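## Task

Using the benches, move the orange bin and the yellow bin, and no other bin, to the bench edge where the hook is at the start. Return the hook to its starting spot, lying flat on the bench with its handle projecting beyond that edge. Every other object must finish resting on the same thing it rests on now. Nothing counts if a robot is what holds it in place at the end. Finish by releasing everything and moving the arms away.

## Robot and tools

ROBOTS. Four identical i2rt Big YAM arms named arm1, arm2, arm3 and arm4 share the work. Each has six revolute joints, a two-finger gripper and a wrist camera (arm1_cam_wrist and so on). Two fixed room cameras, room_a and room_b, watch the scene. With joints 1 and 6 at zero and the hand level and pointing forward, the wrist camera rides on top of the hand looking toward the fingertips. The hand reaches roughly 1.0 m from the joint 1 axis. Joints move at different speeds, so the path between two postures can sweep wide. Loose objects may occasionally get nudged by an outside disturbance.

FRAME. One shared scene frame: origin on the floor, +z up. The hand point is midway between the fingertips; the hand z axis runs along the fingers and the fingers close along its y axis. Foot poses are not printed. Camera calibration lines give K, distortion D, T_world_to_cam (4x4, metres, scene frame to camera) and pos_world for each camera; real values may deviate a little (room cameras up to about 2.3 degrees and 9 mm), and wrist camera poses are computed from reported joint angles, so joint errors enlarge their error.

execute_actions. Argument actions is a list holding exactly one action or none (empty list just returns state and pictures). The action is an object keyed by robot name; each named robot takes a joints object. All numbers are absolute targets, not offsets, given per arm by joint name: joint1_rad (-2.879 to 2.879, base yaw, positive counter-clockwise seen from above, zero faces the way the foot faces), joint2_rad (0 to 3.141, shoulder; zero has the upper arm pointing back roughly level, increasing lifts it up then forward), joint3_rad (0 to 3.019, elbow; zero is folded, increasing opens), joint4_rad (-1.692 to 1.57, hand pitch, positive tips fingers up), joint5_rad (-1.57 to 1.57, sideways hand swing, positive to the arm's right), joint6_rad (-2.094 to 2.094, hand roll, positive clockwise viewed from behind the hand), all in radians; gripper_m (0 to 0.093) is fingertip separation in metres. Completion tolerances: ±0.045, ±0.14, ±0.09, ±0.055, ±0.03, ±0.035 rad and ±0.003 m. Any subset of arms and joints may be named; motions start together and finish independently; one action lasts at most 15 s. Anything you omit may keep driving toward an earlier target. An unknown key or out-of-range number rejects the whole call and nothing moves. Optional cameras: list of camera names, or "all"; omitted or null gives all, [] gives none; images come in the order of the pictures line, taken when the call ends. If a result reports a stop, the remaining motion calls in that same reply are skipped.

wait: seconds from 0 to 10; commands nothing, returns state and images like an empty action.

zoom_image: camera name and region [x0, y0, x1, y1] in pixels of that camera's latest full image, origin top-left, at most 504 by 504.

finished_scene: scene is the number of the current scene; it closes the scene irreversibly after the last command has been held, and its result reports success and gives the next task. Only call it once the goal is met and stable. If resuming from a summary, send an empty execute_actions first to learn the scene and task.

RESULT LINES. joint_positions gives measured angles. joint_status tells how each commanded motion ended: off_target (stopped short and may still push), contact_stop or time_out (old target dropped and joint holds where it stopped, except a time_out joint that keeps pushing toward its target or one clamped within 0.375, 0.375, 0.113, 0.225, 0.075, 0.3 rad of its position for joints 1 to 6, and moves on if freed), not_followed (a self/inter-arm clearance check withheld the targets; the arm may retry them on later actions until they pass). A "joint command not followed" line, usually with a "cause:" line, marks withheld arm targets; the gripper part still runs. on_its_own lists what the call did not command; "held at" is the held target, not the position. To relieve a joint still pushing, command its reported position. A target very close to the current position may produce no motion. Loaded joints sag.

HEAT. Holding loads warms motors, even while you are thinking. MOTOR HOT appears from 85 °C; at 100 °C an OVER-TEMPERATURE FAULT drops that arm (motors and gripper release) until it cools, and affected keys report limit_stop_at_motor_heat; resend targets afterwards. Heat partly carries into the next scene.

TIMING. Faulted arms stay where they stopped.

AVOID. The arms do not halt on contact and can push very hard, so avoid grinding into benches or objects. Never let two arms press together; the clearance check can react late and ignores fingers, gripper housings and wrist cameras. Do not drop, slam or fling objects, and never push anything off the work area or onto the floor, which ends the scene. Objects touching arms do not count as arm contact.

Each tool is called after "Call:" as name(argument=value, ...) on one line, values as JSON.

## Session

Call:
execute_actions(actions=[])

Scene clock: 0.00 s.
arm1.joint_positions: joint1_rad=-0.466 joint2_rad=+0.485 joint3_rad=+1.513 joint4_rad=-1.235 joint5_rad=+0.290 joint6_rad=+0.343 gripper_m=+0.094
arm1.joint_status: not commanded
arm1.hand: x=-0.3643 y=-1.0726 z=+1.4429 quat_wxyz=(-0.521, +0.244, -0.734, -0.360) (m; scene frame)
arm2.joint_positions: joint1_rad=-0.459 joint2_rad=+0.293 joint3_rad=+1.644 joint4_rad=-1.170 joint5_rad=-0.289 joint6_rad=-0.394 gripper_m=+0.095
arm2.joint_status: not commanded
arm2.hand: x=+0.4208 y=-1.1601 z=+1.4741 quat_wxyz=(-0.708, +0.475, -0.432, -0.293) (m; scene frame)
arm3.joint_positions: joint1_rad=-0.141 joint2_rad=+0.478 joint3_rad=+1.524 joint4_rad=-1.644 joint5_rad=+0.206 joint6_rad=+0.003 gripper_m=+0.095
arm3.joint_status: not commanded
arm3.hand: x=-0.4972 y=+1.0973 z=+1.3162 quat_wxyz=(-0.207, -0.738, -0.484, +0.423) (m; scene frame)
arm4.joint_positions: joint1_rad=+0.506 joint2_rad=+0.382 joint3_rad=+1.401 joint4_rad=-1.410 joint5_rad=+0.096 joint6_rad=+0.684 gripper_m=+0.095
arm4.joint_status: not commanded
arm4.hand: x=+0.4650 y=+1.0744 z=+1.3285 quat_wxyz=(-0.529, -0.682, -0.469, +0.187) (m; scene frame)
pictures: arm1_cam_wrist, arm2_cam_wrist, arm3_cam_wrist, arm4_cam_wrist, room_a, room_b
Images, in order (width x height): arm1_cam_wrist 616x616, arm2_cam_wrist 616x616, arm3_cam_wrist 616x616, arm4_cam_wrist 616x616, room_a 896x504, room_b 896x504.

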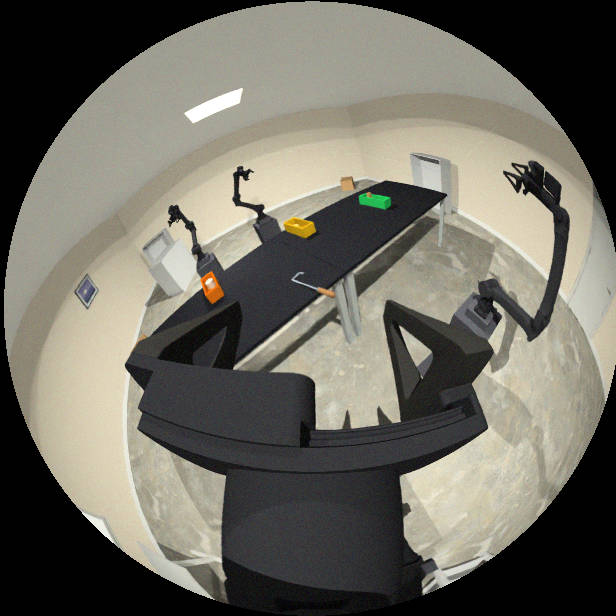

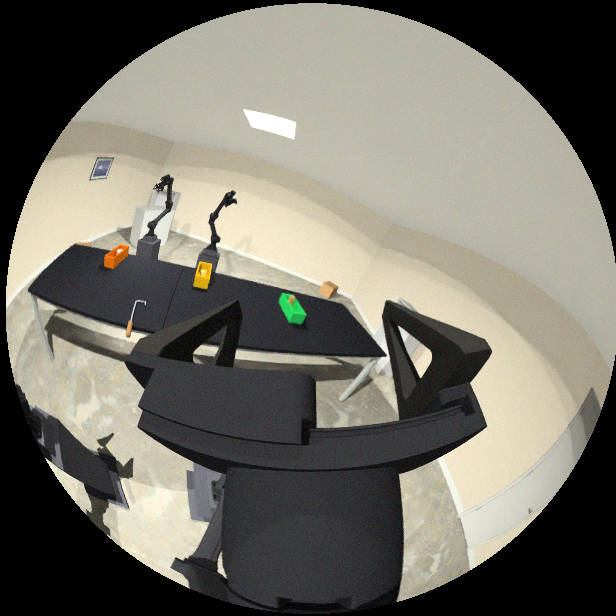

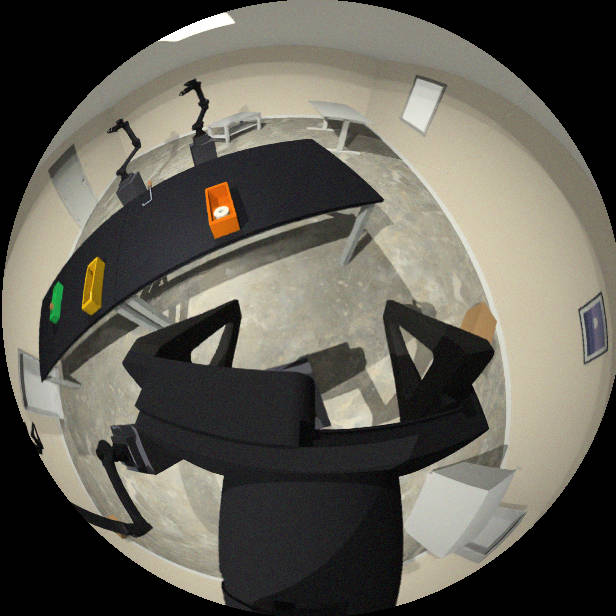

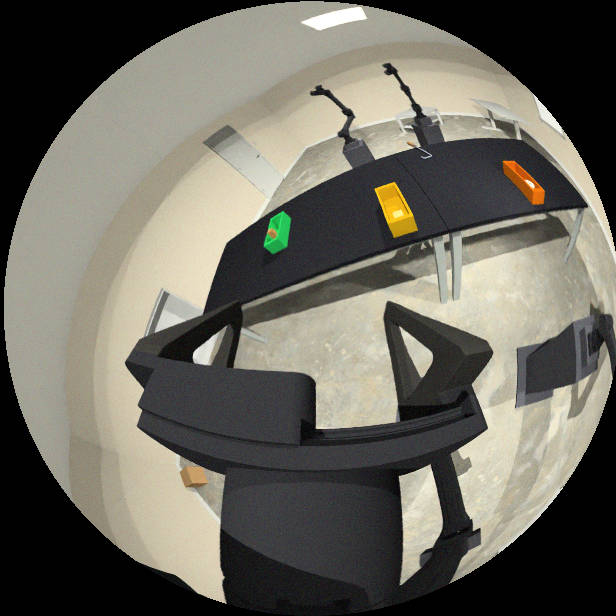

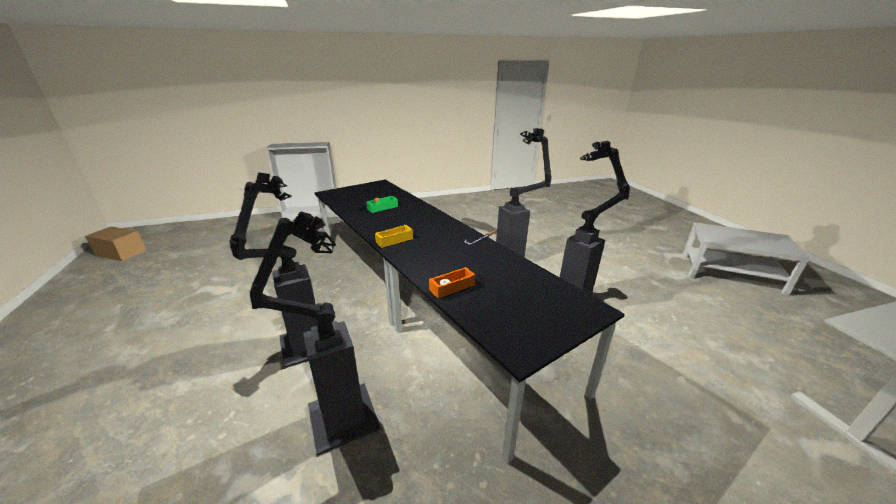

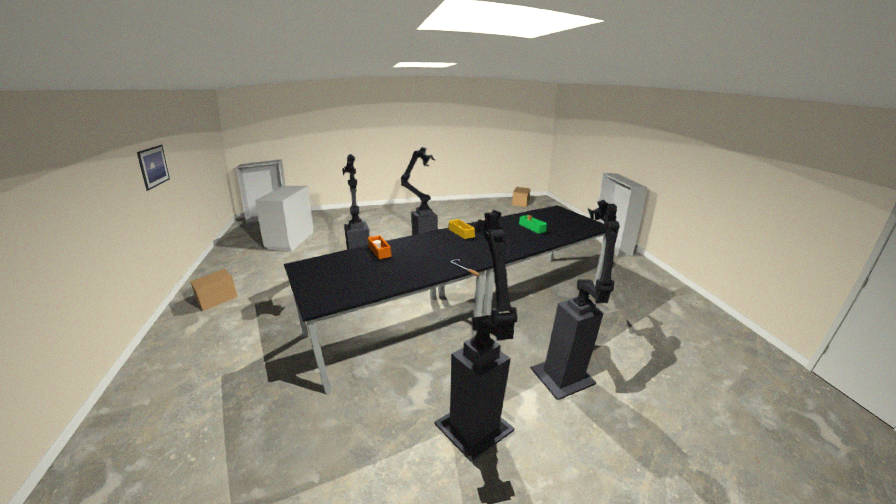

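Call:
zoom_image(camera="room_a", region=[300, 170, 640, 390])

Call:
execute_actions(actions=[{"arm1":{"joints":{"joint1_rad":0,"joint2_rad":1.0,"joint3_rad":1.0,"joint4_rad":0,"joint5_rad":0,"joint6_rad":0}},"arm2":{"joints":{"joint1_rad":0,"joint2_rad":1.57,"joint3_rad":1.57,"joint4_rad":0,"joint5_rad":0,"joint6_rad":0}},"arm3":{"joints":{"joint1_rad":0,"joint2_rad":1.57,"joint3_rad":1.57,"joint4_rad":-1.2,"joint5_rad":0,"joint6_rad":0}},"arm4":{"joints":{"joint1_rad":0,"joint2_rad":1.57,"joint3_rad":1.0,"joint4_rad":0.57,"joint5_rad":0,"joint6_rad":0}}}])

Region (300, 170, 640, 390) of room_a's 896x504 image, scaled by 1.482, with more detail than that image has; it fills the top 326 rows of this view, and the rest is white.

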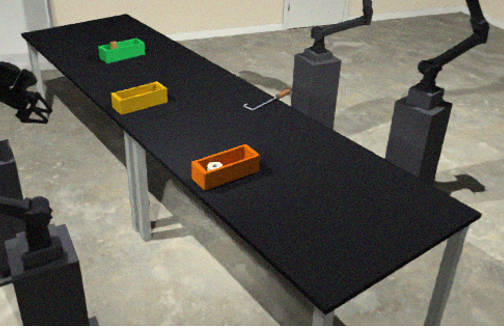

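Scene clock: 2.57 s.
arm1.joint_positions: joint1_rad=-0.003 joint2_rad=+0.990 joint3_rad=+0.981 joint4_rad=-0.025 joint5_rad=+0.002 joint6_rad=+0.011 gripper_m=+0.094
arm1.joint_status: all done
arm1.hand: x=-0.5175 y=-0.7005 z=+1.2708 quat_wxyz=(-0.461, +0.533, -0.482, -0.521) (m; scene frame)
arm2.joint_positions: joint1_rad=-0.007 joint2_rad=+1.578 joint3_rad=+1.549 joint4_rad=-0.028 joint5_rad=-0.003 joint6_rad=-0.007 gripper_m=+0.095
arm2.joint_status: all done
arm2.hand: x=+0.5929 y=-0.4782 z=+1.2390 quat_wxyz=(-0.529, +0.465, -0.557, -0.440) (m; scene frame)
arm3.joint_positions: joint1_rad=-0.003 joint2_rad=+1.569 joint3_rad=+1.554 joint4_rad=-1.213 joint5_rad=+0.004 joint6_rad=+0.003 gripper_m=+0.095
arm3.joint_status: all done
arm3.hand: x=-0.5158 y=+0.6446 z=+1.0280 quat_wxyz=(-0.112, -0.751, -0.639, +0.126) (m; scene frame)
arm4.joint_positions: joint1_rad=-0.003 joint2_rad=+1.563 joint3_rad=+0.996 joint4_rad=+0.551 joint5_rad=+0.001 joint6_rad=+0.016 gripper_m=+0.095
arm4.joint_status: all done
arm4.hand: x=+0.3436 y=+0.5428 z=+1.0703 quat_wxyz=(-0.466, -0.535, -0.463, +0.531) (m; scene frame)
pictures: arm1_cam_wrist, arm2_cam_wrist, arm3_cam_wrist, arm4_cam_wrist, room_a, room_b
camera_calibration (this result's frames):
arm1_cam_wrist: T_world_to_cam=[[0.994865, 0.0971373, -0.0284206, 0.617577], [0.0366383, -0.607418, -0.793537, 0.606532], [-0.0943452, 0.788421, -0.607858, 1.40004], [0, 0, 0, 1]] pos_world=[-0.504541, -0.795393, 1.34989]
arm2_cam_wrist: T_world_to_cam=[[0.985254, -0.170955, 0.00697964, -0.676233], [-0.103166, -0.626126, -0.772866, 0.724578], [0.136495, 0.76075, -0.63453, 1.19145], [0, 0, 0, 1]] pos_world=[0.578385, -0.568327, 1.32074]
arm3_cam_wrist: T_world_to_cam=[[-0.986886, 0.161418, -0.00049348, -0.618784], [0.154322, 0.944387, 0.290375, -0.824908], [0.0473378, 0.286491, -0.956913, 0.947946], [0, 0, 0, 1]] pos_world=[-0.528241, 0.607337, 1.14633]
arm4_cam_wrist: T_world_to_cam=[[-0.992278, 0.123772, -0.00811998, 0.277982], [0.0782654, 0.573979, -0.815122, 0.538704], [-0.0962282, -0.809462, -0.579233, 1.21678], [0, 0, 0, 1]] pos_world=[0.350762, 0.641328, 1.14617]
Images, in order (width x height): arm1_cam_wrist 616x616, arm2_cam_wrist 616x616, arm3_cam_wrist 616x616, arm4_cam_wrist 616x616, room_a 896x504, room_b 896x504.

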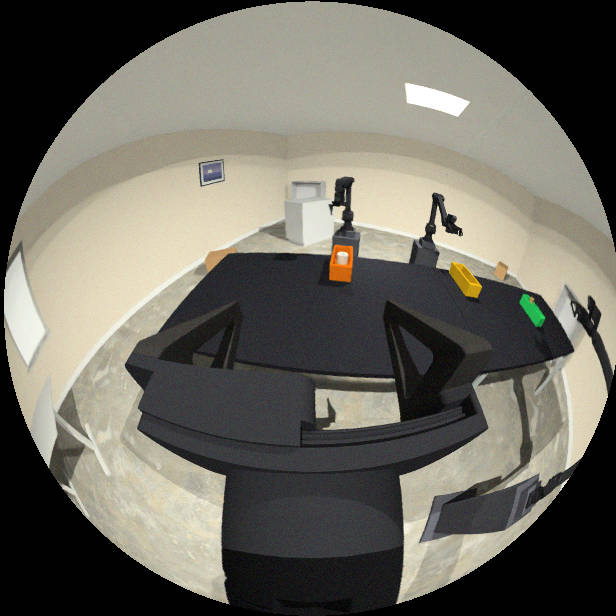

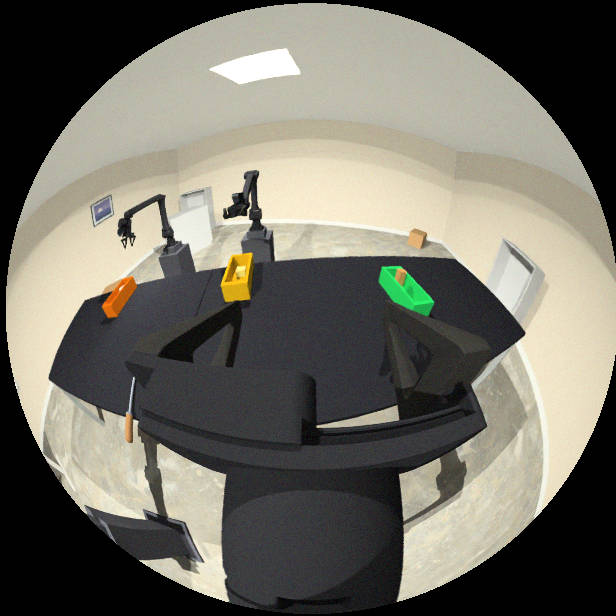

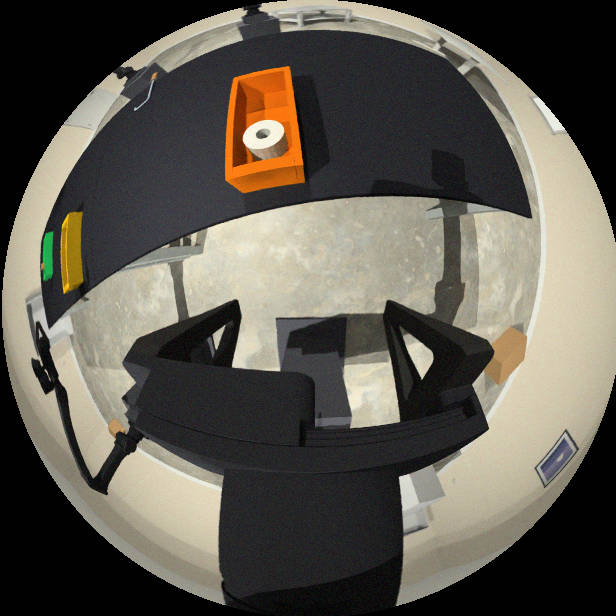

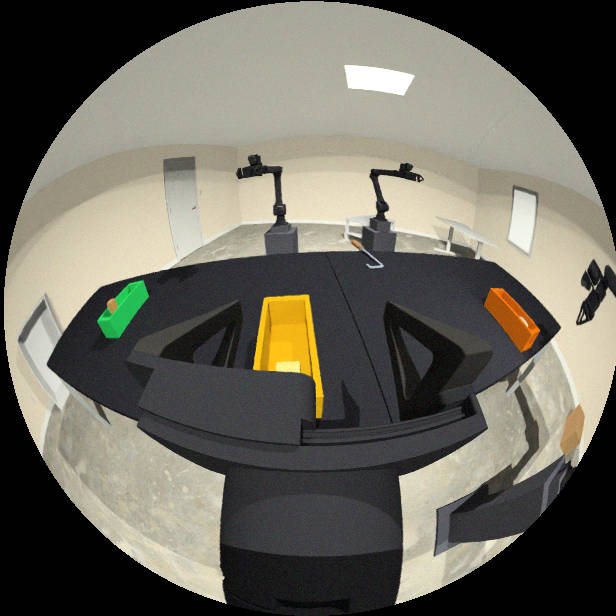

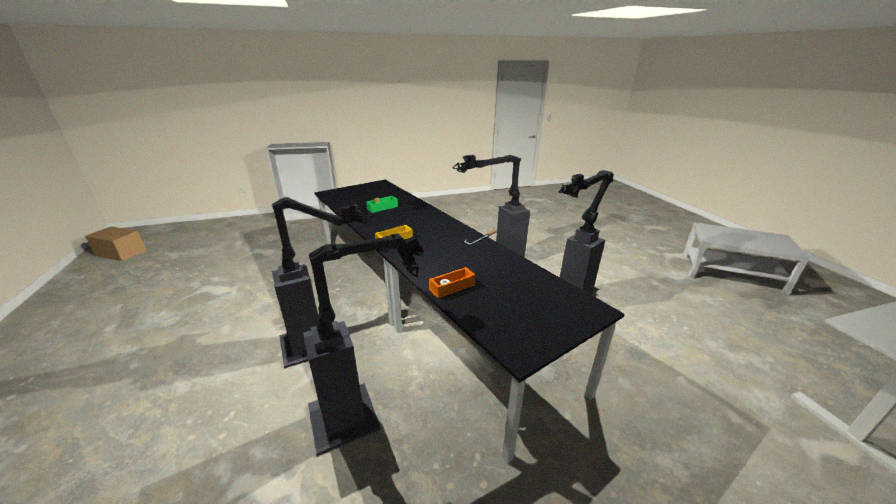

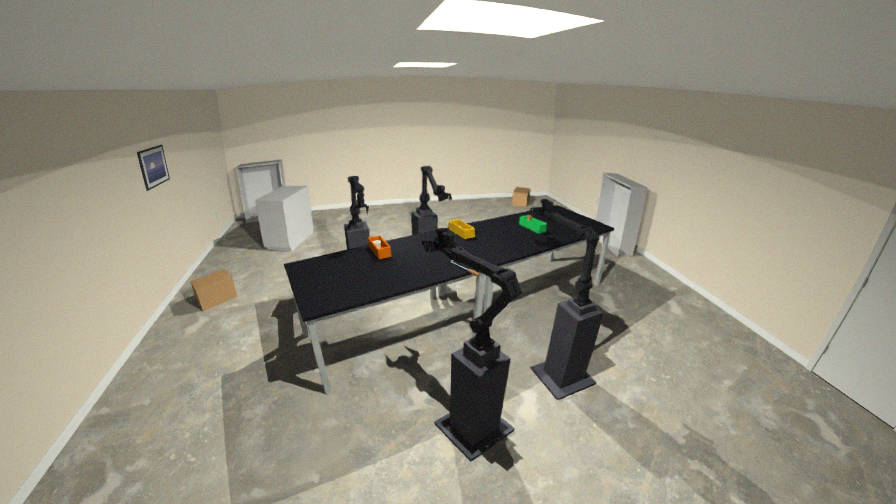

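Call:
execute_actions(actions=[{"arm3":{"joints":{"joint1_rad":0.1,"joint2_rad":1.45,"joint3_rad":0.79,"joint4_rad":0.84,"joint5_rad":-0.05,"gripper_m":0.07}},"arm4":{"joints":{"joint1_rad":0.035,"joint3_rad":0.79,"joint4_rad":0.84,"joint5_rad":-0.08,"gripper_m":0.07}},"arm1":{"joints":{"joint1_rad":-0.7,"joint2_rad":1.5,"joint4_rad":0.2,"joint5_rad":-0.5}},"arm2":{"joints":{"joint2_rad":1.2,"joint3_rad":1.0}}}], cameras=[])

Call:
execute_actions(actions=[{"arm3":{"joints":{"joint2_rad":1.81}},"arm4":{"joints":{"joint2_rad":1.82}}}])

Scene clock: 6.17 s.
arm1.joint_positions: joint1_rad=-0.706 joint2_rad=+1.513 joint3_rad=+0.981 joint4_rad=+0.178 joint5_rad=-0.497 joint6_rad=+0.009 gripper_m=+0.094
arm1.joint_status: all done
arm1.hand: x=-0.1913 y=-0.6453 z=+1.0388 quat_wxyz=(-0.392, +0.496, -0.638, -0.441) (m; scene frame)
arm2.joint_positions: joint1_rad=-0.007 joint2_rad=+1.208 joint3_rad=+0.991 joint4_rad=-0.021 joint5_rad=-0.003 joint6_rad=-0.007 gripper_m=+0.095
arm2.joint_status: all done
arm2.hand: x=+0.5634 y=-0.6321 z=+1.1231 quat_wxyz=(-0.476, +0.503, -0.603, -0.396) (m; scene frame)
arm3.joint_positions: joint1_rad=+0.105 joint2_rad=+1.449 joint3_rad=+0.788 joint4_rad=+0.816 joint5_rad=-0.049 joint6_rad=+0.003 gripper_m=+0.070
arm3.joint_status: all done
arm3.hand: x=-0.4492 y=+0.6038 z=+1.0748 quat_wxyz=(-0.538, -0.461, -0.459, +0.535) (m; scene frame)
arm4.joint_positions: joint1_rad=+0.037 joint2_rad=+1.563 joint3_rad=+0.787 joint4_rad=+0.821 joint5_rad=-0.078 joint6_rad=+0.015 gripper_m=+0.070
arm4.joint_status: all done
arm4.hand: x=+0.3876 y=+0.5881 z=+1.0215 quat_wxyz=(-0.510, -0.490, -0.481, +0.518) (m; scene frame)
pictures: none
No camera images: the call's "cameras" was empty. Leave "cameras" out to get every camera's image.

Scene clock: 7.47 s.
arm1.joint_positions: joint1_rad=-0.706 joint2_rad=+1.513 joint3_rad=+0.981 joint4_rad=+0.178 joint5_rad=-0.497 joint6_rad=+0.009 gripper_m=+0.094
arm1.joint_status: not commanded
arm1.hand: x=-0.1913 y=-0.6453 z=+1.0388 quat_wxyz=(-0.392, +0.496, -0.638, -0.441) (m; scene frame)
arm2.joint_positions: joint1_rad=-0.007 joint2_rad=+1.208 joint3_rad=+0.991 joint4_rad=-0.021 joint5_rad=-0.003 joint6_rad=-0.007 gripper_m=+0.095
arm2.joint_status: not commanded
arm2.hand: x=+0.5634 y=-0.6321 z=+1.1231 quat_wxyz=(-0.476, +0.503, -0.603, -0.396) (m; scene frame)
arm3.joint_positions: joint1_rad=+0.105 joint2_rad=+1.816 joint3_rad=+0.783 joint4_rad=+0.828 joint5_rad=-0.049 joint6_rad=+0.003 gripper_m=+0.070
arm3.joint_status: all done
arm3.hand: x=-0.4483 y=+0.5762 z=+0.8598 quat_wxyz=(-0.452, -0.554, -0.544, +0.439) (m; scene frame)
arm4.joint_positions: joint1_rad=+0.037 joint2_rad=+1.824 joint3_rad=+0.785 joint4_rad=+0.831 joint5_rad=-0.078 joint6_rad=+0.015 gripper_m=+0.070
arm4.joint_status: all done
arm4.hand: x=+0.3848 y=+0.5745 z=+0.8687 quat_wxyz=(-0.449, -0.557, -0.535, +0.448) (m; scene frame)
pictures: arm1_cam_wrist, arm2_cam_wrist, arm3_cam_wrist, arm4_cam_wrist, room_a, room_b
camera_calibration (this result's frames):
arm1_cam_wrist: T_world_to_cam=[[0.972725, -0.137374, -0.186908, 0.290112], [-0.222215, -0.78299, -0.580987, 0.0603248], [-0.066534, 0.606675, -0.792161, 1.32573], [0, 0, 0, 1]] pos_world=[-0.180588, -0.717202, 1.13947]
arm2_cam_wrist: T_world_to_cam=[[0.985615, -0.168949, 0.0043576, -0.668678], [-0.12625, -0.753171, -0.645596, 0.325397], [0.112355, 0.635759, -0.763666, 1.31858], [0, 0, 0, 1]] pos_world=[0.551992, -0.706192, 1.21994]
arm3_cam_wrist: T_world_to_cam=[[-0.999743, 0.00725571, -0.0214963, -0.440135], [0.0197492, 0.744673, -0.667137, 0.156177], [0.0111672, -0.66739, -0.744625, 1.15426], [0, 0, 0, 1]] pos_world=[-0.455996, 0.657236, 0.954223]
arm4_cam_wrist: T_world_to_cam=[[-0.999646, 0.0104016, -0.0244728, 0.395484], [0.0244001, 0.724659, -0.688675, 0.177197], [0.0105712, -0.689029, -0.724657, 1.14566], [0, 0, 0, 1]] pos_world=[0.378909, 0.656874, 0.961923]
Images, in order (width x height): arm1_cam_wrist 616x616, arm2_cam_wrist 616x616, arm3_cam_wrist 616x616, arm4_cam_wrist 616x616, room_a 896x504, room_b 896x504.

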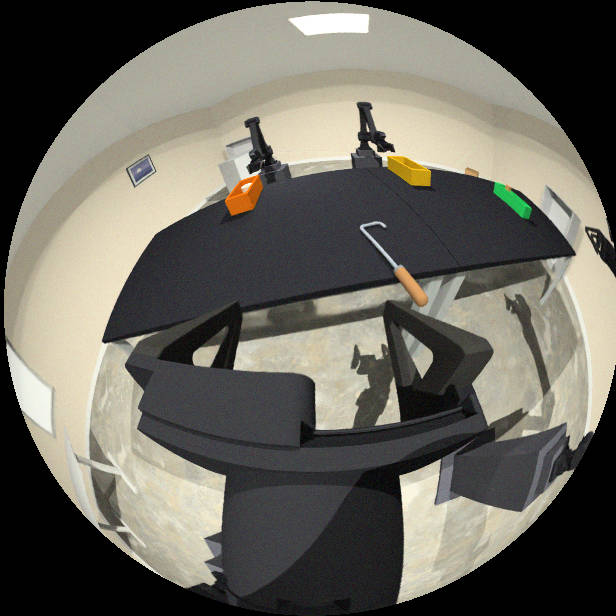

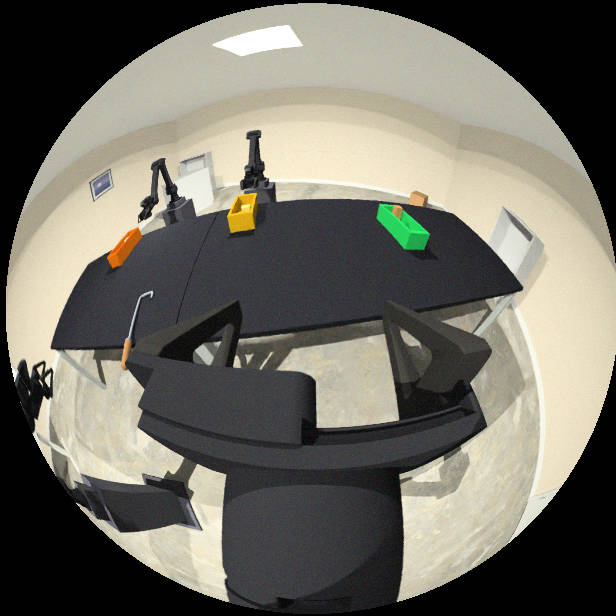

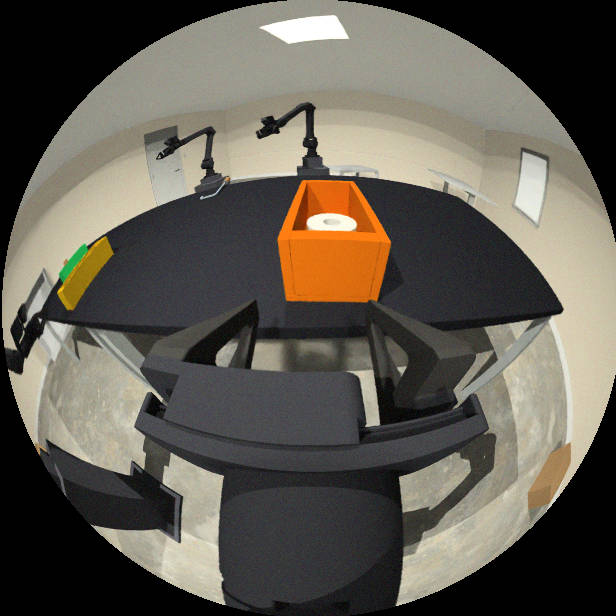

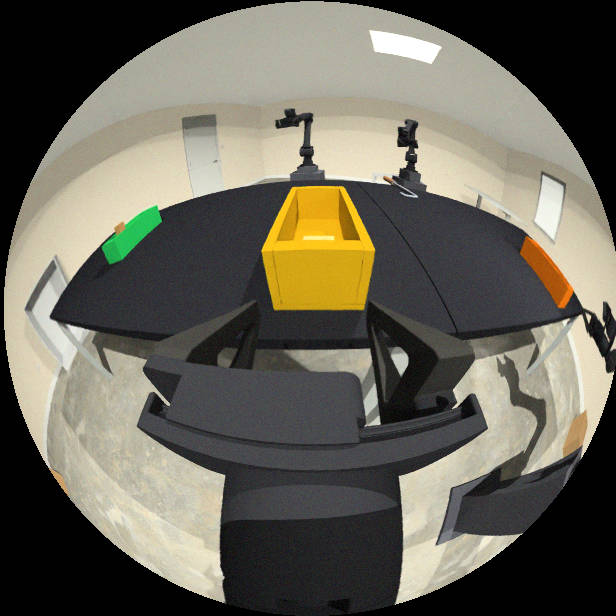

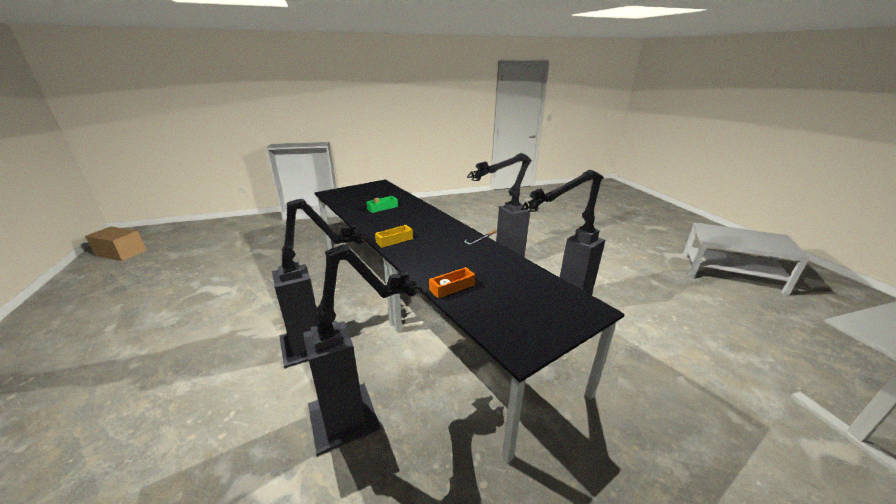

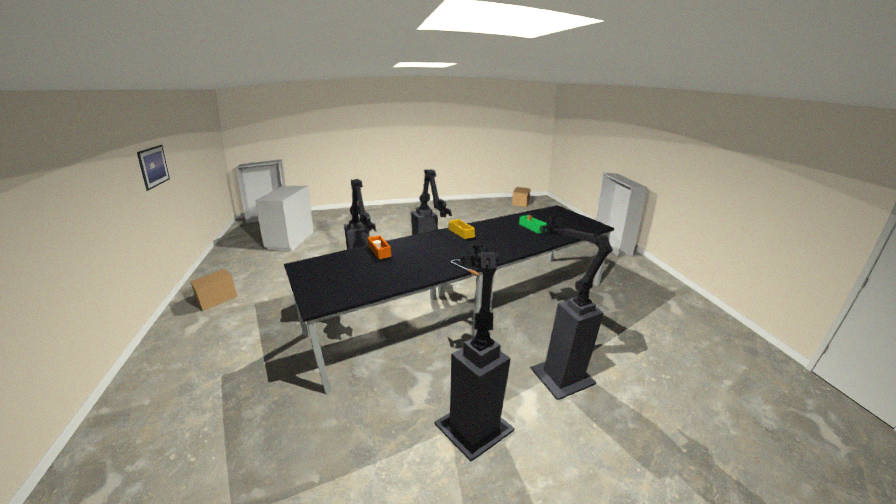

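Call:
execute_actions(actions=[{"arm3":{"joints":{"joint1_rad":0.07,"joint2_rad":2.0,"joint3_rad":1.02,"joint4_rad":0.8,"joint5_rad":-0.07,"gripper_m":0.05}},"arm4":{"joints":{"joint1_rad":0.03,"joint2_rad":2.015,"joint3_rad":1.02,"joint4_rad":0.81,"gripper_m":0.05}}}], cameras=["arm3_cam_wrist","arm4_cam_wrist","room_a"])

Call:
zoom_image(camera="room_a", region=[320, 200, 520, 320])

Scene clock: 8.90 s.
arm1.joint_positions: joint1_rad=-0.706 joint2_rad=+1.513 joint3_rad=+0.981 joint4_rad=+0.178 joint5_rad=-0.497 joint6_rad=+0.009 gripper_m=+0.094
arm1.joint_status: not commanded
arm1.hand: x=-0.1913 y=-0.6453 z=+1.0388 quat_wxyz=(-0.392, +0.496, -0.638, -0.441) (m; scene frame)
arm2.joint_positions: joint1_rad=-0.007 joint2_rad=+1.208 joint3_rad=+0.991 joint4_rad=-0.021 joint5_rad=-0.003 joint6_rad=-0.007 gripper_m=+0.095
arm2.joint_status: not commanded
arm2.hand: x=+0.5634 y=-0.6321 z=+1.1231 quat_wxyz=(-0.476, +0.503, -0.603, -0.396) (m; scene frame)
arm3.joint_positions: joint1_rad=+0.071 joint2_rad=+1.984 joint3_rad=+0.986 joint4_rad=+0.815 joint5_rad=-0.066 joint6_rad=+0.003 gripper_m=+0.050
arm3.joint_status: all done
arm3.hand: x=-0.4717 y=+0.5084 z=+0.8405 quat_wxyz=(-0.455, -0.554, -0.534, +0.449) (m; scene frame)
arm4.joint_positions: joint1_rad=+0.037 joint2_rad=+2.002 joint3_rad=+0.990 joint4_rad=+0.822 joint5_rad=-0.078 joint6_rad=+0.015 gripper_m=+0.050
arm4.joint_status: all done
arm4.hand: x=+0.3779 y=+0.5054 z=+0.8456 quat_wxyz=(-0.454, -0.552, -0.532, +0.454) (m; scene frame)
pictures: arm3_cam_wrist, arm4_cam_wrist, room_a
camera_calibration (this result's frames):
arm3_cam_wrist: T_world_to_cam=[[-0.999429, 0.0240921, -0.0236936, -0.469976], [0.0337806, 0.729536, -0.683108, 0.221967], [0.00082779, -0.683518, -0.729933, 1.08585], [0, 0, 0, 1]] pos_world=[-0.478104, 0.591589, 0.93309]
arm4_cam_wrist: T_world_to_cam=[[-0.9997, 0.00971434, -0.0224906, 0.387438], [0.0227111, 0.711732, -0.702084, 0.230062], [0.00918698, -0.702384, -0.711739, 1.07772], [0, 0, 0, 1]] pos_world=[0.372196, 0.589469, 0.937294]
Images, in order (width x height): arm3_cam_wrist 616x616, arm4_cam_wrist 616x616, room_a 896x504.

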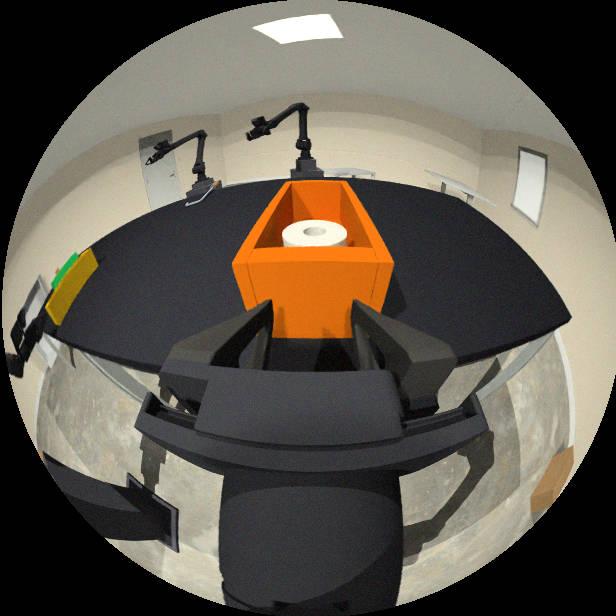

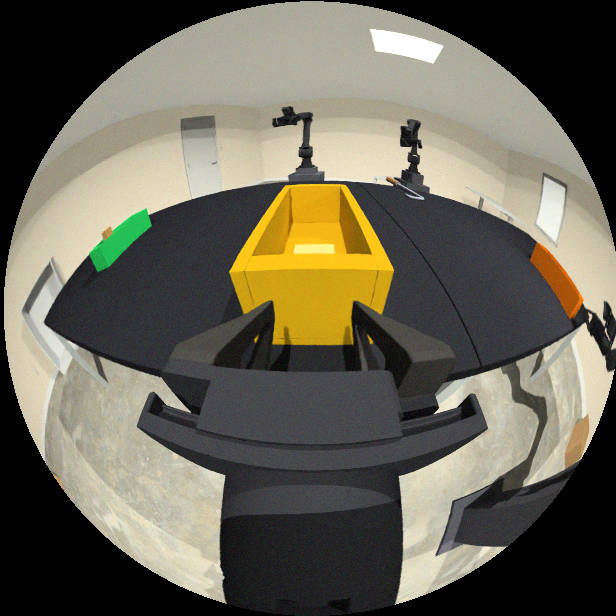

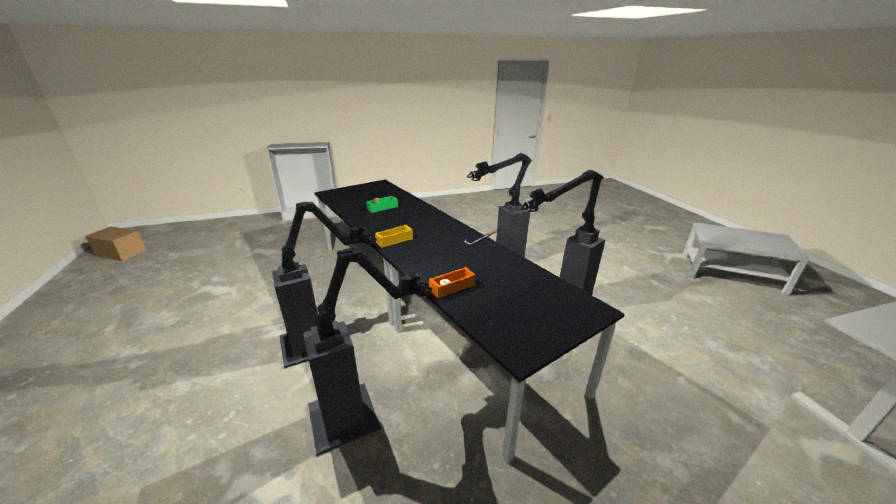

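Region (320, 200, 520, 320) of room_a's 896x504 image, scaled by 2.520, with more detail than that image has; it fills the top 302 rows of this view, and the rest is white.

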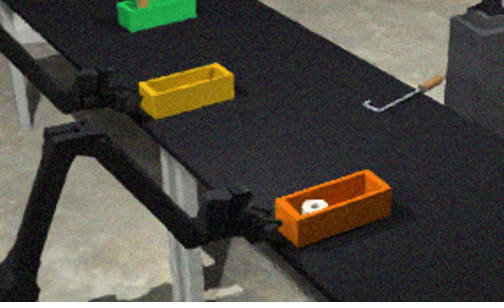

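Call:
execute_actions(actions=[{"arm3":{"joints":{"joint2_rad":2.14,"joint3_rad":1.21,"joint4_rad":0.7}},"arm4":{"joints":{"joint2_rad":2.155,"joint3_rad":1.21,"joint4_rad":0.71}}}], cameras=[])

Call:
execute_actions(actions=[{"arm3":{"joints":{"joint1_rad":0.09,"joint2_rad":2.28,"joint3_rad":1.52,"joint4_rad":0.55}},"arm4":{"joints":{"joint1_rad":0.055,"joint2_rad":2.295,"joint3_rad":1.52,"joint4_rad":0.56}}}], cameras=["arm3_cam_wrist","arm4_cam_wrist"])

Scene clock: 10.27 s.
arm1.joint_positions: joint1_rad=-0.706 joint2_rad=+1.513 joint3_rad=+0.981 joint4_rad=+0.178 joint5_rad=-0.497 joint6_rad=+0.009 gripper_m=+0.094
arm1.joint_status: not commanded
arm1.hand: x=-0.1913 y=-0.6453 z=+1.0388 quat_wxyz=(-0.392, +0.496, -0.638, -0.441) (m; scene frame)
arm2.joint_positions: joint1_rad=-0.007 joint2_rad=+1.208 joint3_rad=+0.991 joint4_rad=-0.021 joint5_rad=-0.003 joint6_rad=-0.007 gripper_m=+0.095
arm2.joint_status: not commanded
arm2.hand: x=+0.5634 y=-0.6321 z=+1.1231 quat_wxyz=(-0.476, +0.503, -0.603, -0.396) (m; scene frame)
arm3.joint_positions: joint1_rad=+0.071 joint2_rad=+2.122 joint3_rad=+1.170 joint4_rad=+0.715 joint5_rad=-0.067 joint6_rad=+0.003 gripper_m=+0.050
arm3.joint_status: all done
arm3.hand: x=-0.4755 y=+0.4553 z=+0.8043 quat_wxyz=(-0.441, -0.567, -0.545, +0.432) (m; scene frame)
arm4.joint_positions: joint1_rad=+0.037 joint2_rad=+2.141 joint3_rad=+1.175 joint4_rad=+0.722 joint5_rad=-0.078 joint6_rad=+0.015 gripper_m=+0.050
arm4.joint_status: all done
arm4.hand: x=+0.3721 y=+0.4518 z=+0.8099 quat_wxyz=(-0.440, -0.566, -0.542, +0.438) (m; scene frame)
pictures: none
No camera images: the call's "cameras" was empty. Leave "cameras" out to get every camera's image.

Scene clock: 11.30 s.
arm1.joint_positions: joint1_rad=-0.706 joint2_rad=+1.513 joint3_rad=+0.981 joint4_rad=+0.178 joint5_rad=-0.497 joint6_rad=+0.009 gripper_m=+0.094
arm1.joint_status: not commanded
arm1.hand: x=-0.1913 y=-0.6453 z=+1.0388 quat_wxyz=(-0.392, +0.496, -0.638, -0.441) (m; scene frame)
arm2.joint_positions: joint1_rad=-0.007 joint2_rad=+1.208 joint3_rad=+0.991 joint4_rad=-0.021 joint5_rad=-0.003 joint6_rad=-0.007 gripper_m=+0.095
arm2.joint_status: not commanded
arm2.hand: x=+0.5634 y=-0.6321 z=+1.1231 quat_wxyz=(-0.476, +0.503, -0.603, -0.396) (m; scene frame)
arm3.joint_positions: joint1_rad=+0.086 joint2_rad=+2.259 joint3_rad=+1.484 joint4_rad=+0.565 joint5_rad=-0.066 joint6_rad=-0.004 gripper_m=+0.050
arm3.joint_status: all done
arm3.hand: x=-0.4711 y=+0.3650 z=+0.8172 quat_wxyz=(-0.450, -0.555, -0.545, +0.439) (m; scene frame)
arm4.joint_positions: joint1_rad=+0.050 joint2_rad=+2.277 joint3_rad=+1.491 joint4_rad=+0.573 joint5_rad=-0.077 joint6_rad=+0.007 gripper_m=+0.050
arm4.joint_status: all done
arm4.hand: x=+0.3741 y=+0.3615 z=+0.8237 quat_wxyz=(-0.449, -0.553, -0.542, +0.446) (m; scene frame)
pictures: arm3_cam_wrist, arm4_cam_wrist
camera_calibration (this result's frames):
arm3_cam_wrist: T_world_to_cam=[[-0.999783, 0.00862476, -0.0189378, -0.464916], [0.0190185, 0.748063, -0.663355, 0.280787], [0.00844542, -0.663572, -0.748065, 0.981928], [0, 0, 0, 1]] pos_world=[-0.478449, 0.445544, 0.912003]
arm4_cam_wrist: T_world_to_cam=[[-0.999856, -0.00285473, -0.0167427, 0.384467], [0.00939122, 0.728446, -0.685039, 0.302164], [0.0141517, -0.685097, -0.728314, 0.966664], [0, 0, 0, 1]] pos_world=[0.367894, 0.443246, 0.917466]
Images, in order (width x height): arm3_cam_wrist 616x616, arm4_cam_wrist 616x616.

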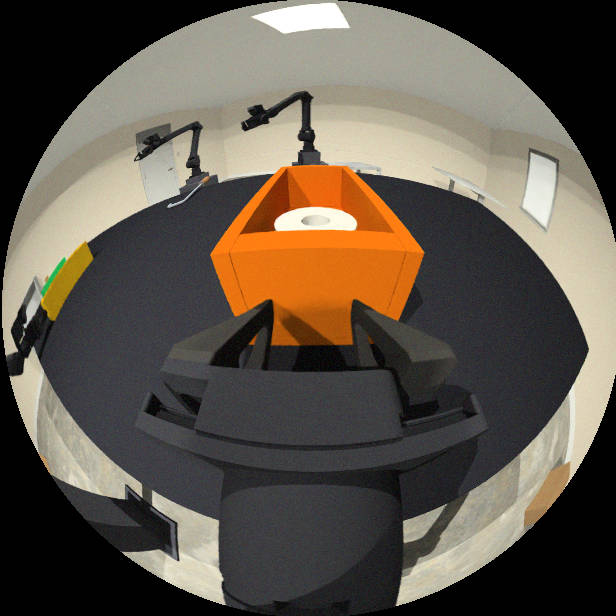

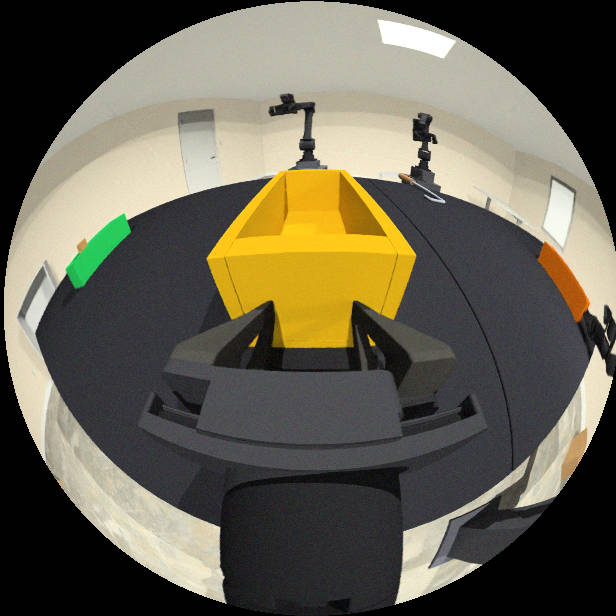

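Call:
execute_actions(actions=[{"arm3":{"joints":{"joint1_rad":0.1,"joint2_rad":2.46,"joint3_rad":1.88,"joint4_rad":0.37,"joint5_rad":-0.055}},"arm4":{"joints":{"joint1_rad":0.065,"joint2_rad":2.475,"joint3_rad":1.88,"joint4_rad":0.37,"joint5_rad":-0.06}},"arm1":{"joints":{"joint1_rad":-0.945,"joint2_rad":2.1,"joint3_rad":1.57,"joint4_rad":0.93,"joint5_rad":-0.86}}}], cameras=[])

Call:
execute_actions(actions=[{"arm3":{"joints":{"joint2_rad":2.66,"joint3_rad":2.28,"joint4_rad":0.17}},"arm4":{"joints":{"joint2_rad":2.675,"joint3_rad":2.28,"joint4_rad":0.17}},"arm1":{"joints":{"joint2_rad":2.46}}}])

Scene clock: 13.40 s.
arm1.joint_positions: joint1_rad=-0.955 joint2_rad=+2.113 joint3_rad=+1.514 joint4_rad=+0.909 joint5_rad=-0.857 joint6_rad=+0.008 gripper_m=+0.094
arm1.joint_status: all done
arm1.hand: x=+0.0230 y=-0.5857 z=+1.0596 quat_wxyz=(-0.596, +0.504, -0.382, -0.494) (m; scene frame)
arm2.joint_positions: joint1_rad=-0.007 joint2_rad=+1.208 joint3_rad=+0.991 joint4_rad=-0.021 joint5_rad=-0.003 joint6_rad=-0.007 gripper_m=+0.095
arm2.joint_status: not commanded
arm2.hand: x=+0.5634 y=-0.6321 z=+1.1231 quat_wxyz=(-0.476, +0.503, -0.603, -0.396) (m; scene frame)
arm3.joint_positions: joint1_rad=+0.095 joint2_rad=+2.435 joint3_rad=+1.837 joint4_rad=+0.384 joint5_rad=-0.056 joint6_rad=-0.013 gripper_m=+0.050
arm3.joint_status: all done
arm3.hand: x=-0.4701 y=+0.2832 z=+0.8130 quat_wxyz=(-0.446, -0.553, -0.549, +0.441) (m; scene frame)
arm4.joint_positions: joint1_rad=+0.060 joint2_rad=+2.452 joint3_rad=+1.844 joint4_rad=+0.382 joint5_rad=-0.061 joint6_rad=-0.003 gripper_m=+0.050
arm4.joint_status: all done
arm4.hand: x=+0.3736 y=+0.2803 z=+0.8178 quat_wxyz=(-0.441, -0.554, -0.547, +0.447) (m; scene frame)
pictures: none
No camera images: the call's "cameras" was empty. Leave "cameras" out to get every camera's image.

Scene clock: 14.87 s.
arm1.joint_positions: joint1_rad=-0.955 joint2_rad=+2.469 joint3_rad=+1.549 joint4_rad=+0.920 joint5_rad=-0.857 joint6_rad=+0.008 gripper_m=+0.094
arm1.joint_status: all done
arm1.hand: x=+0.0302 y=-0.5792 z=+0.8076 quat_wxyz=(-0.493, +0.503, -0.497, -0.507) (m; scene frame)
arm2.joint_positions: joint1_rad=-0.007 joint2_rad=+1.208 joint3_rad=+0.991 joint4_rad=-0.021 joint5_rad=-0.003 joint6_rad=-0.007 gripper_m=+0.095
arm2.joint_status: not commanded
arm2.hand: x=+0.5634 y=-0.6321 z=+1.1231 quat_wxyz=(-0.476, +0.503, -0.603, -0.396) (m; scene frame)
arm3.joint_positions: joint1_rad=+0.095 joint2_rad=+2.629 joint3_rad=+2.231 joint4_rad=+0.184 joint5_rad=-0.054 joint6_rad=-0.014 gripper_m=+0.050
arm3.joint_status: all done
arm3.hand: x=-0.4735 y=+0.2156 z=+0.8117 quat_wxyz=(-0.445, -0.553, -0.549, +0.441) (m; scene frame)
arm4.joint_positions: joint1_rad=+0.060 joint2_rad=+2.647 joint3_rad=+2.238 joint4_rad=+0.182 joint5_rad=-0.060 joint6_rad=-0.011 gripper_m=+0.050
arm4.joint_status: all done
arm4.hand: x=+0.3688 y=+0.2133 z=+0.8165 quat_wxyz=(-0.439, -0.552, -0.549, +0.449) (m; scene frame)
pictures: arm1_cam_wrist, arm2_cam_wrist, arm3_cam_wrist, arm4_cam_wrist, room_a, room_b
camera_calibration (this result's frames):
arm1_cam_wrist: T_world_to_cam=[[0.999634, 0.00636443, -0.0262955, -0.00672466], [-0.0177009, -0.58119, -0.813575, 0.325544], [-0.0204606, 0.813743, -0.580865, 1.06513], [0, 0, 0, 1]] pos_world=[0.0342778, -0.677493, 0.883373]
arm2_cam_wrist: T_world_to_cam=[[0.985615, -0.168949, 0.0043576, -0.668678], [-0.12625, -0.753171, -0.645596, 0.325397], [0.112355, 0.635759, -0.763666, 1.31858], [0, 0, 0, 1]] pos_world=[0.551992, -0.706192, 1.21994]
arm3_cam_wrist: T_world_to_cam=[[-0.999946, 0.00837712, -0.00617517, -0.476464], [0.010369, 0.751197, -0.659996, 0.381417], [-0.000890095, -0.660025, -0.751243, 0.87612], [0, 0, 0, 1]] pos_world=[-0.479614, 0.295733, 0.906971]
arm4_cam_wrist: T_world_to_cam=[[-0.999993, 0.0000986885, 0.00376667, 0.361254], [-0.00246989, 0.73777, -0.675048, 0.399412], [-0.00284555, -0.675052, -0.737764, 0.871741], [0, 0, 0, 1]] pos_world=[0.364719, 0.293762, 0.911401]
Images, in order (width x height): arm1_cam_wrist 616x616, arm2_cam_wrist 616x616, arm3_cam_wrist 616x616, arm4_cam_wrist 616x616, room_a 896x504, room_b 896x504.

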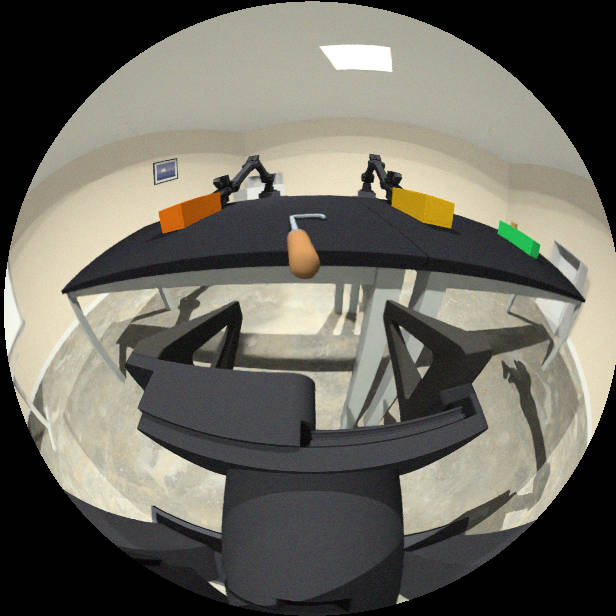

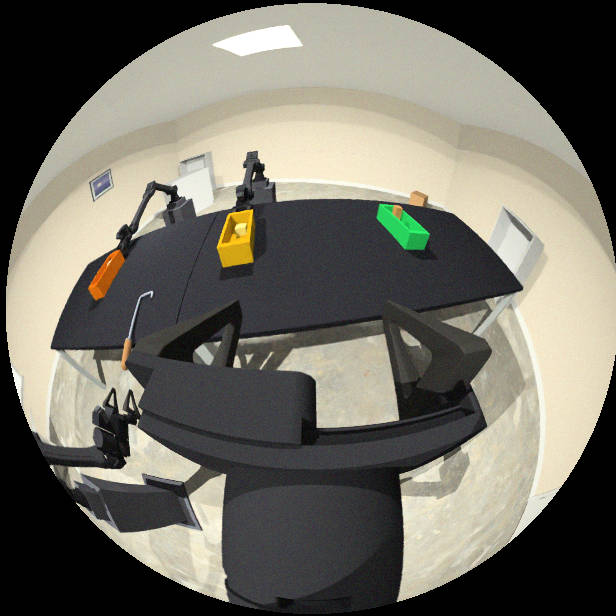

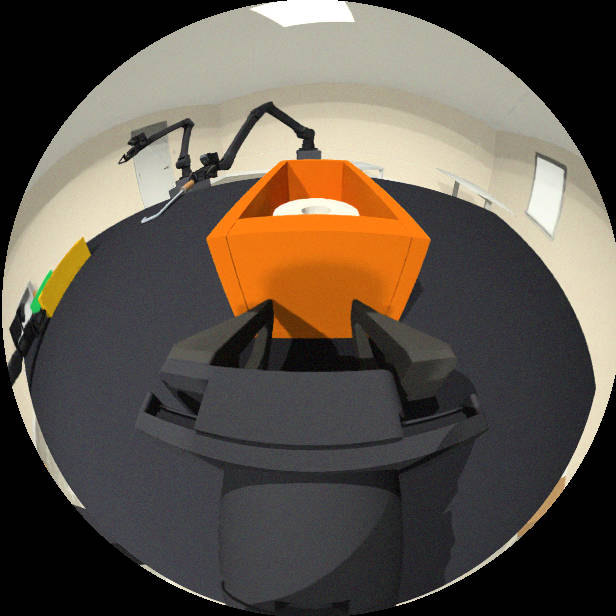

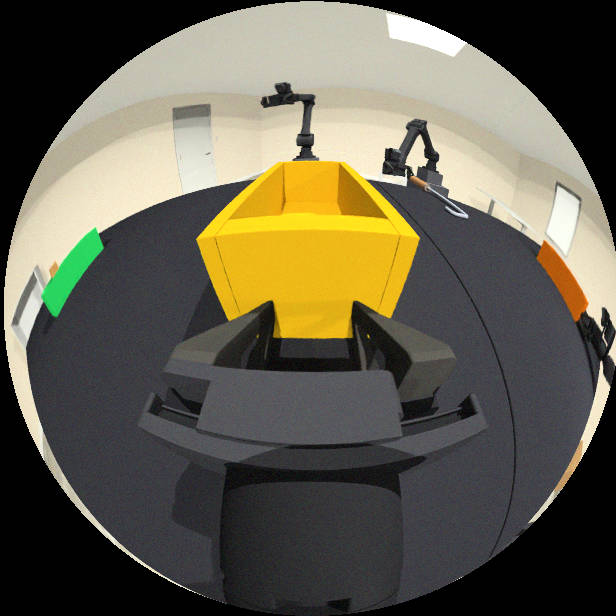

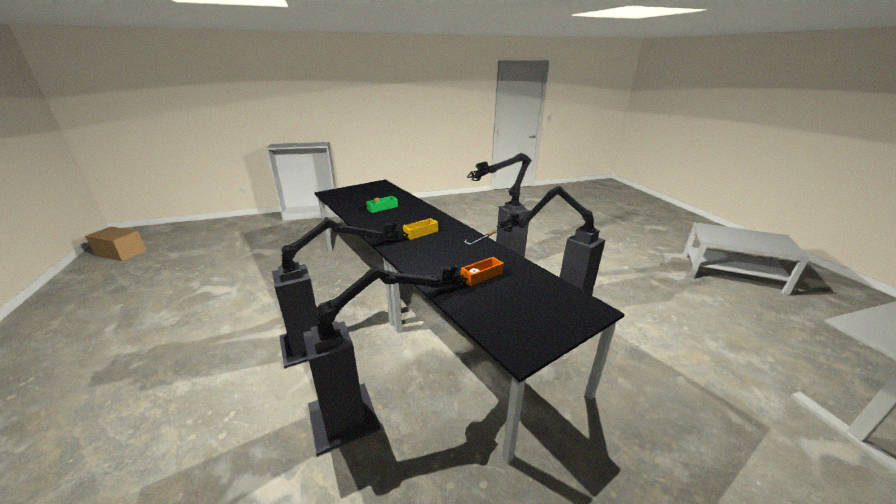

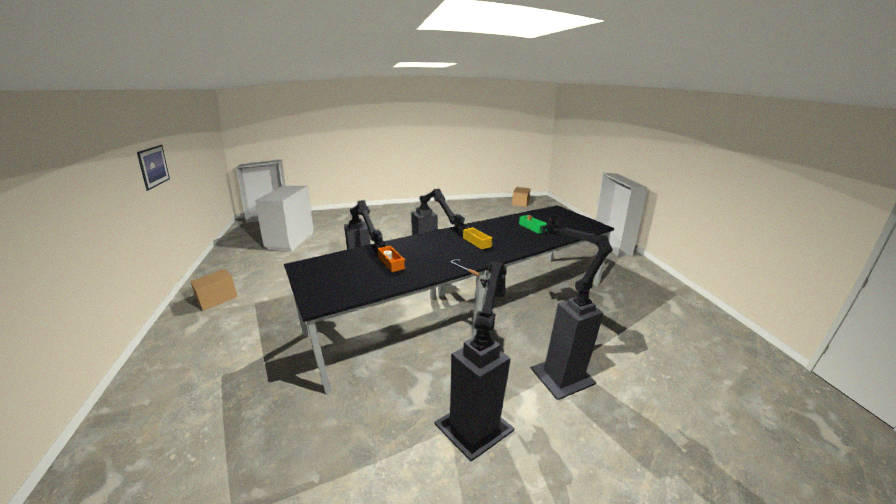

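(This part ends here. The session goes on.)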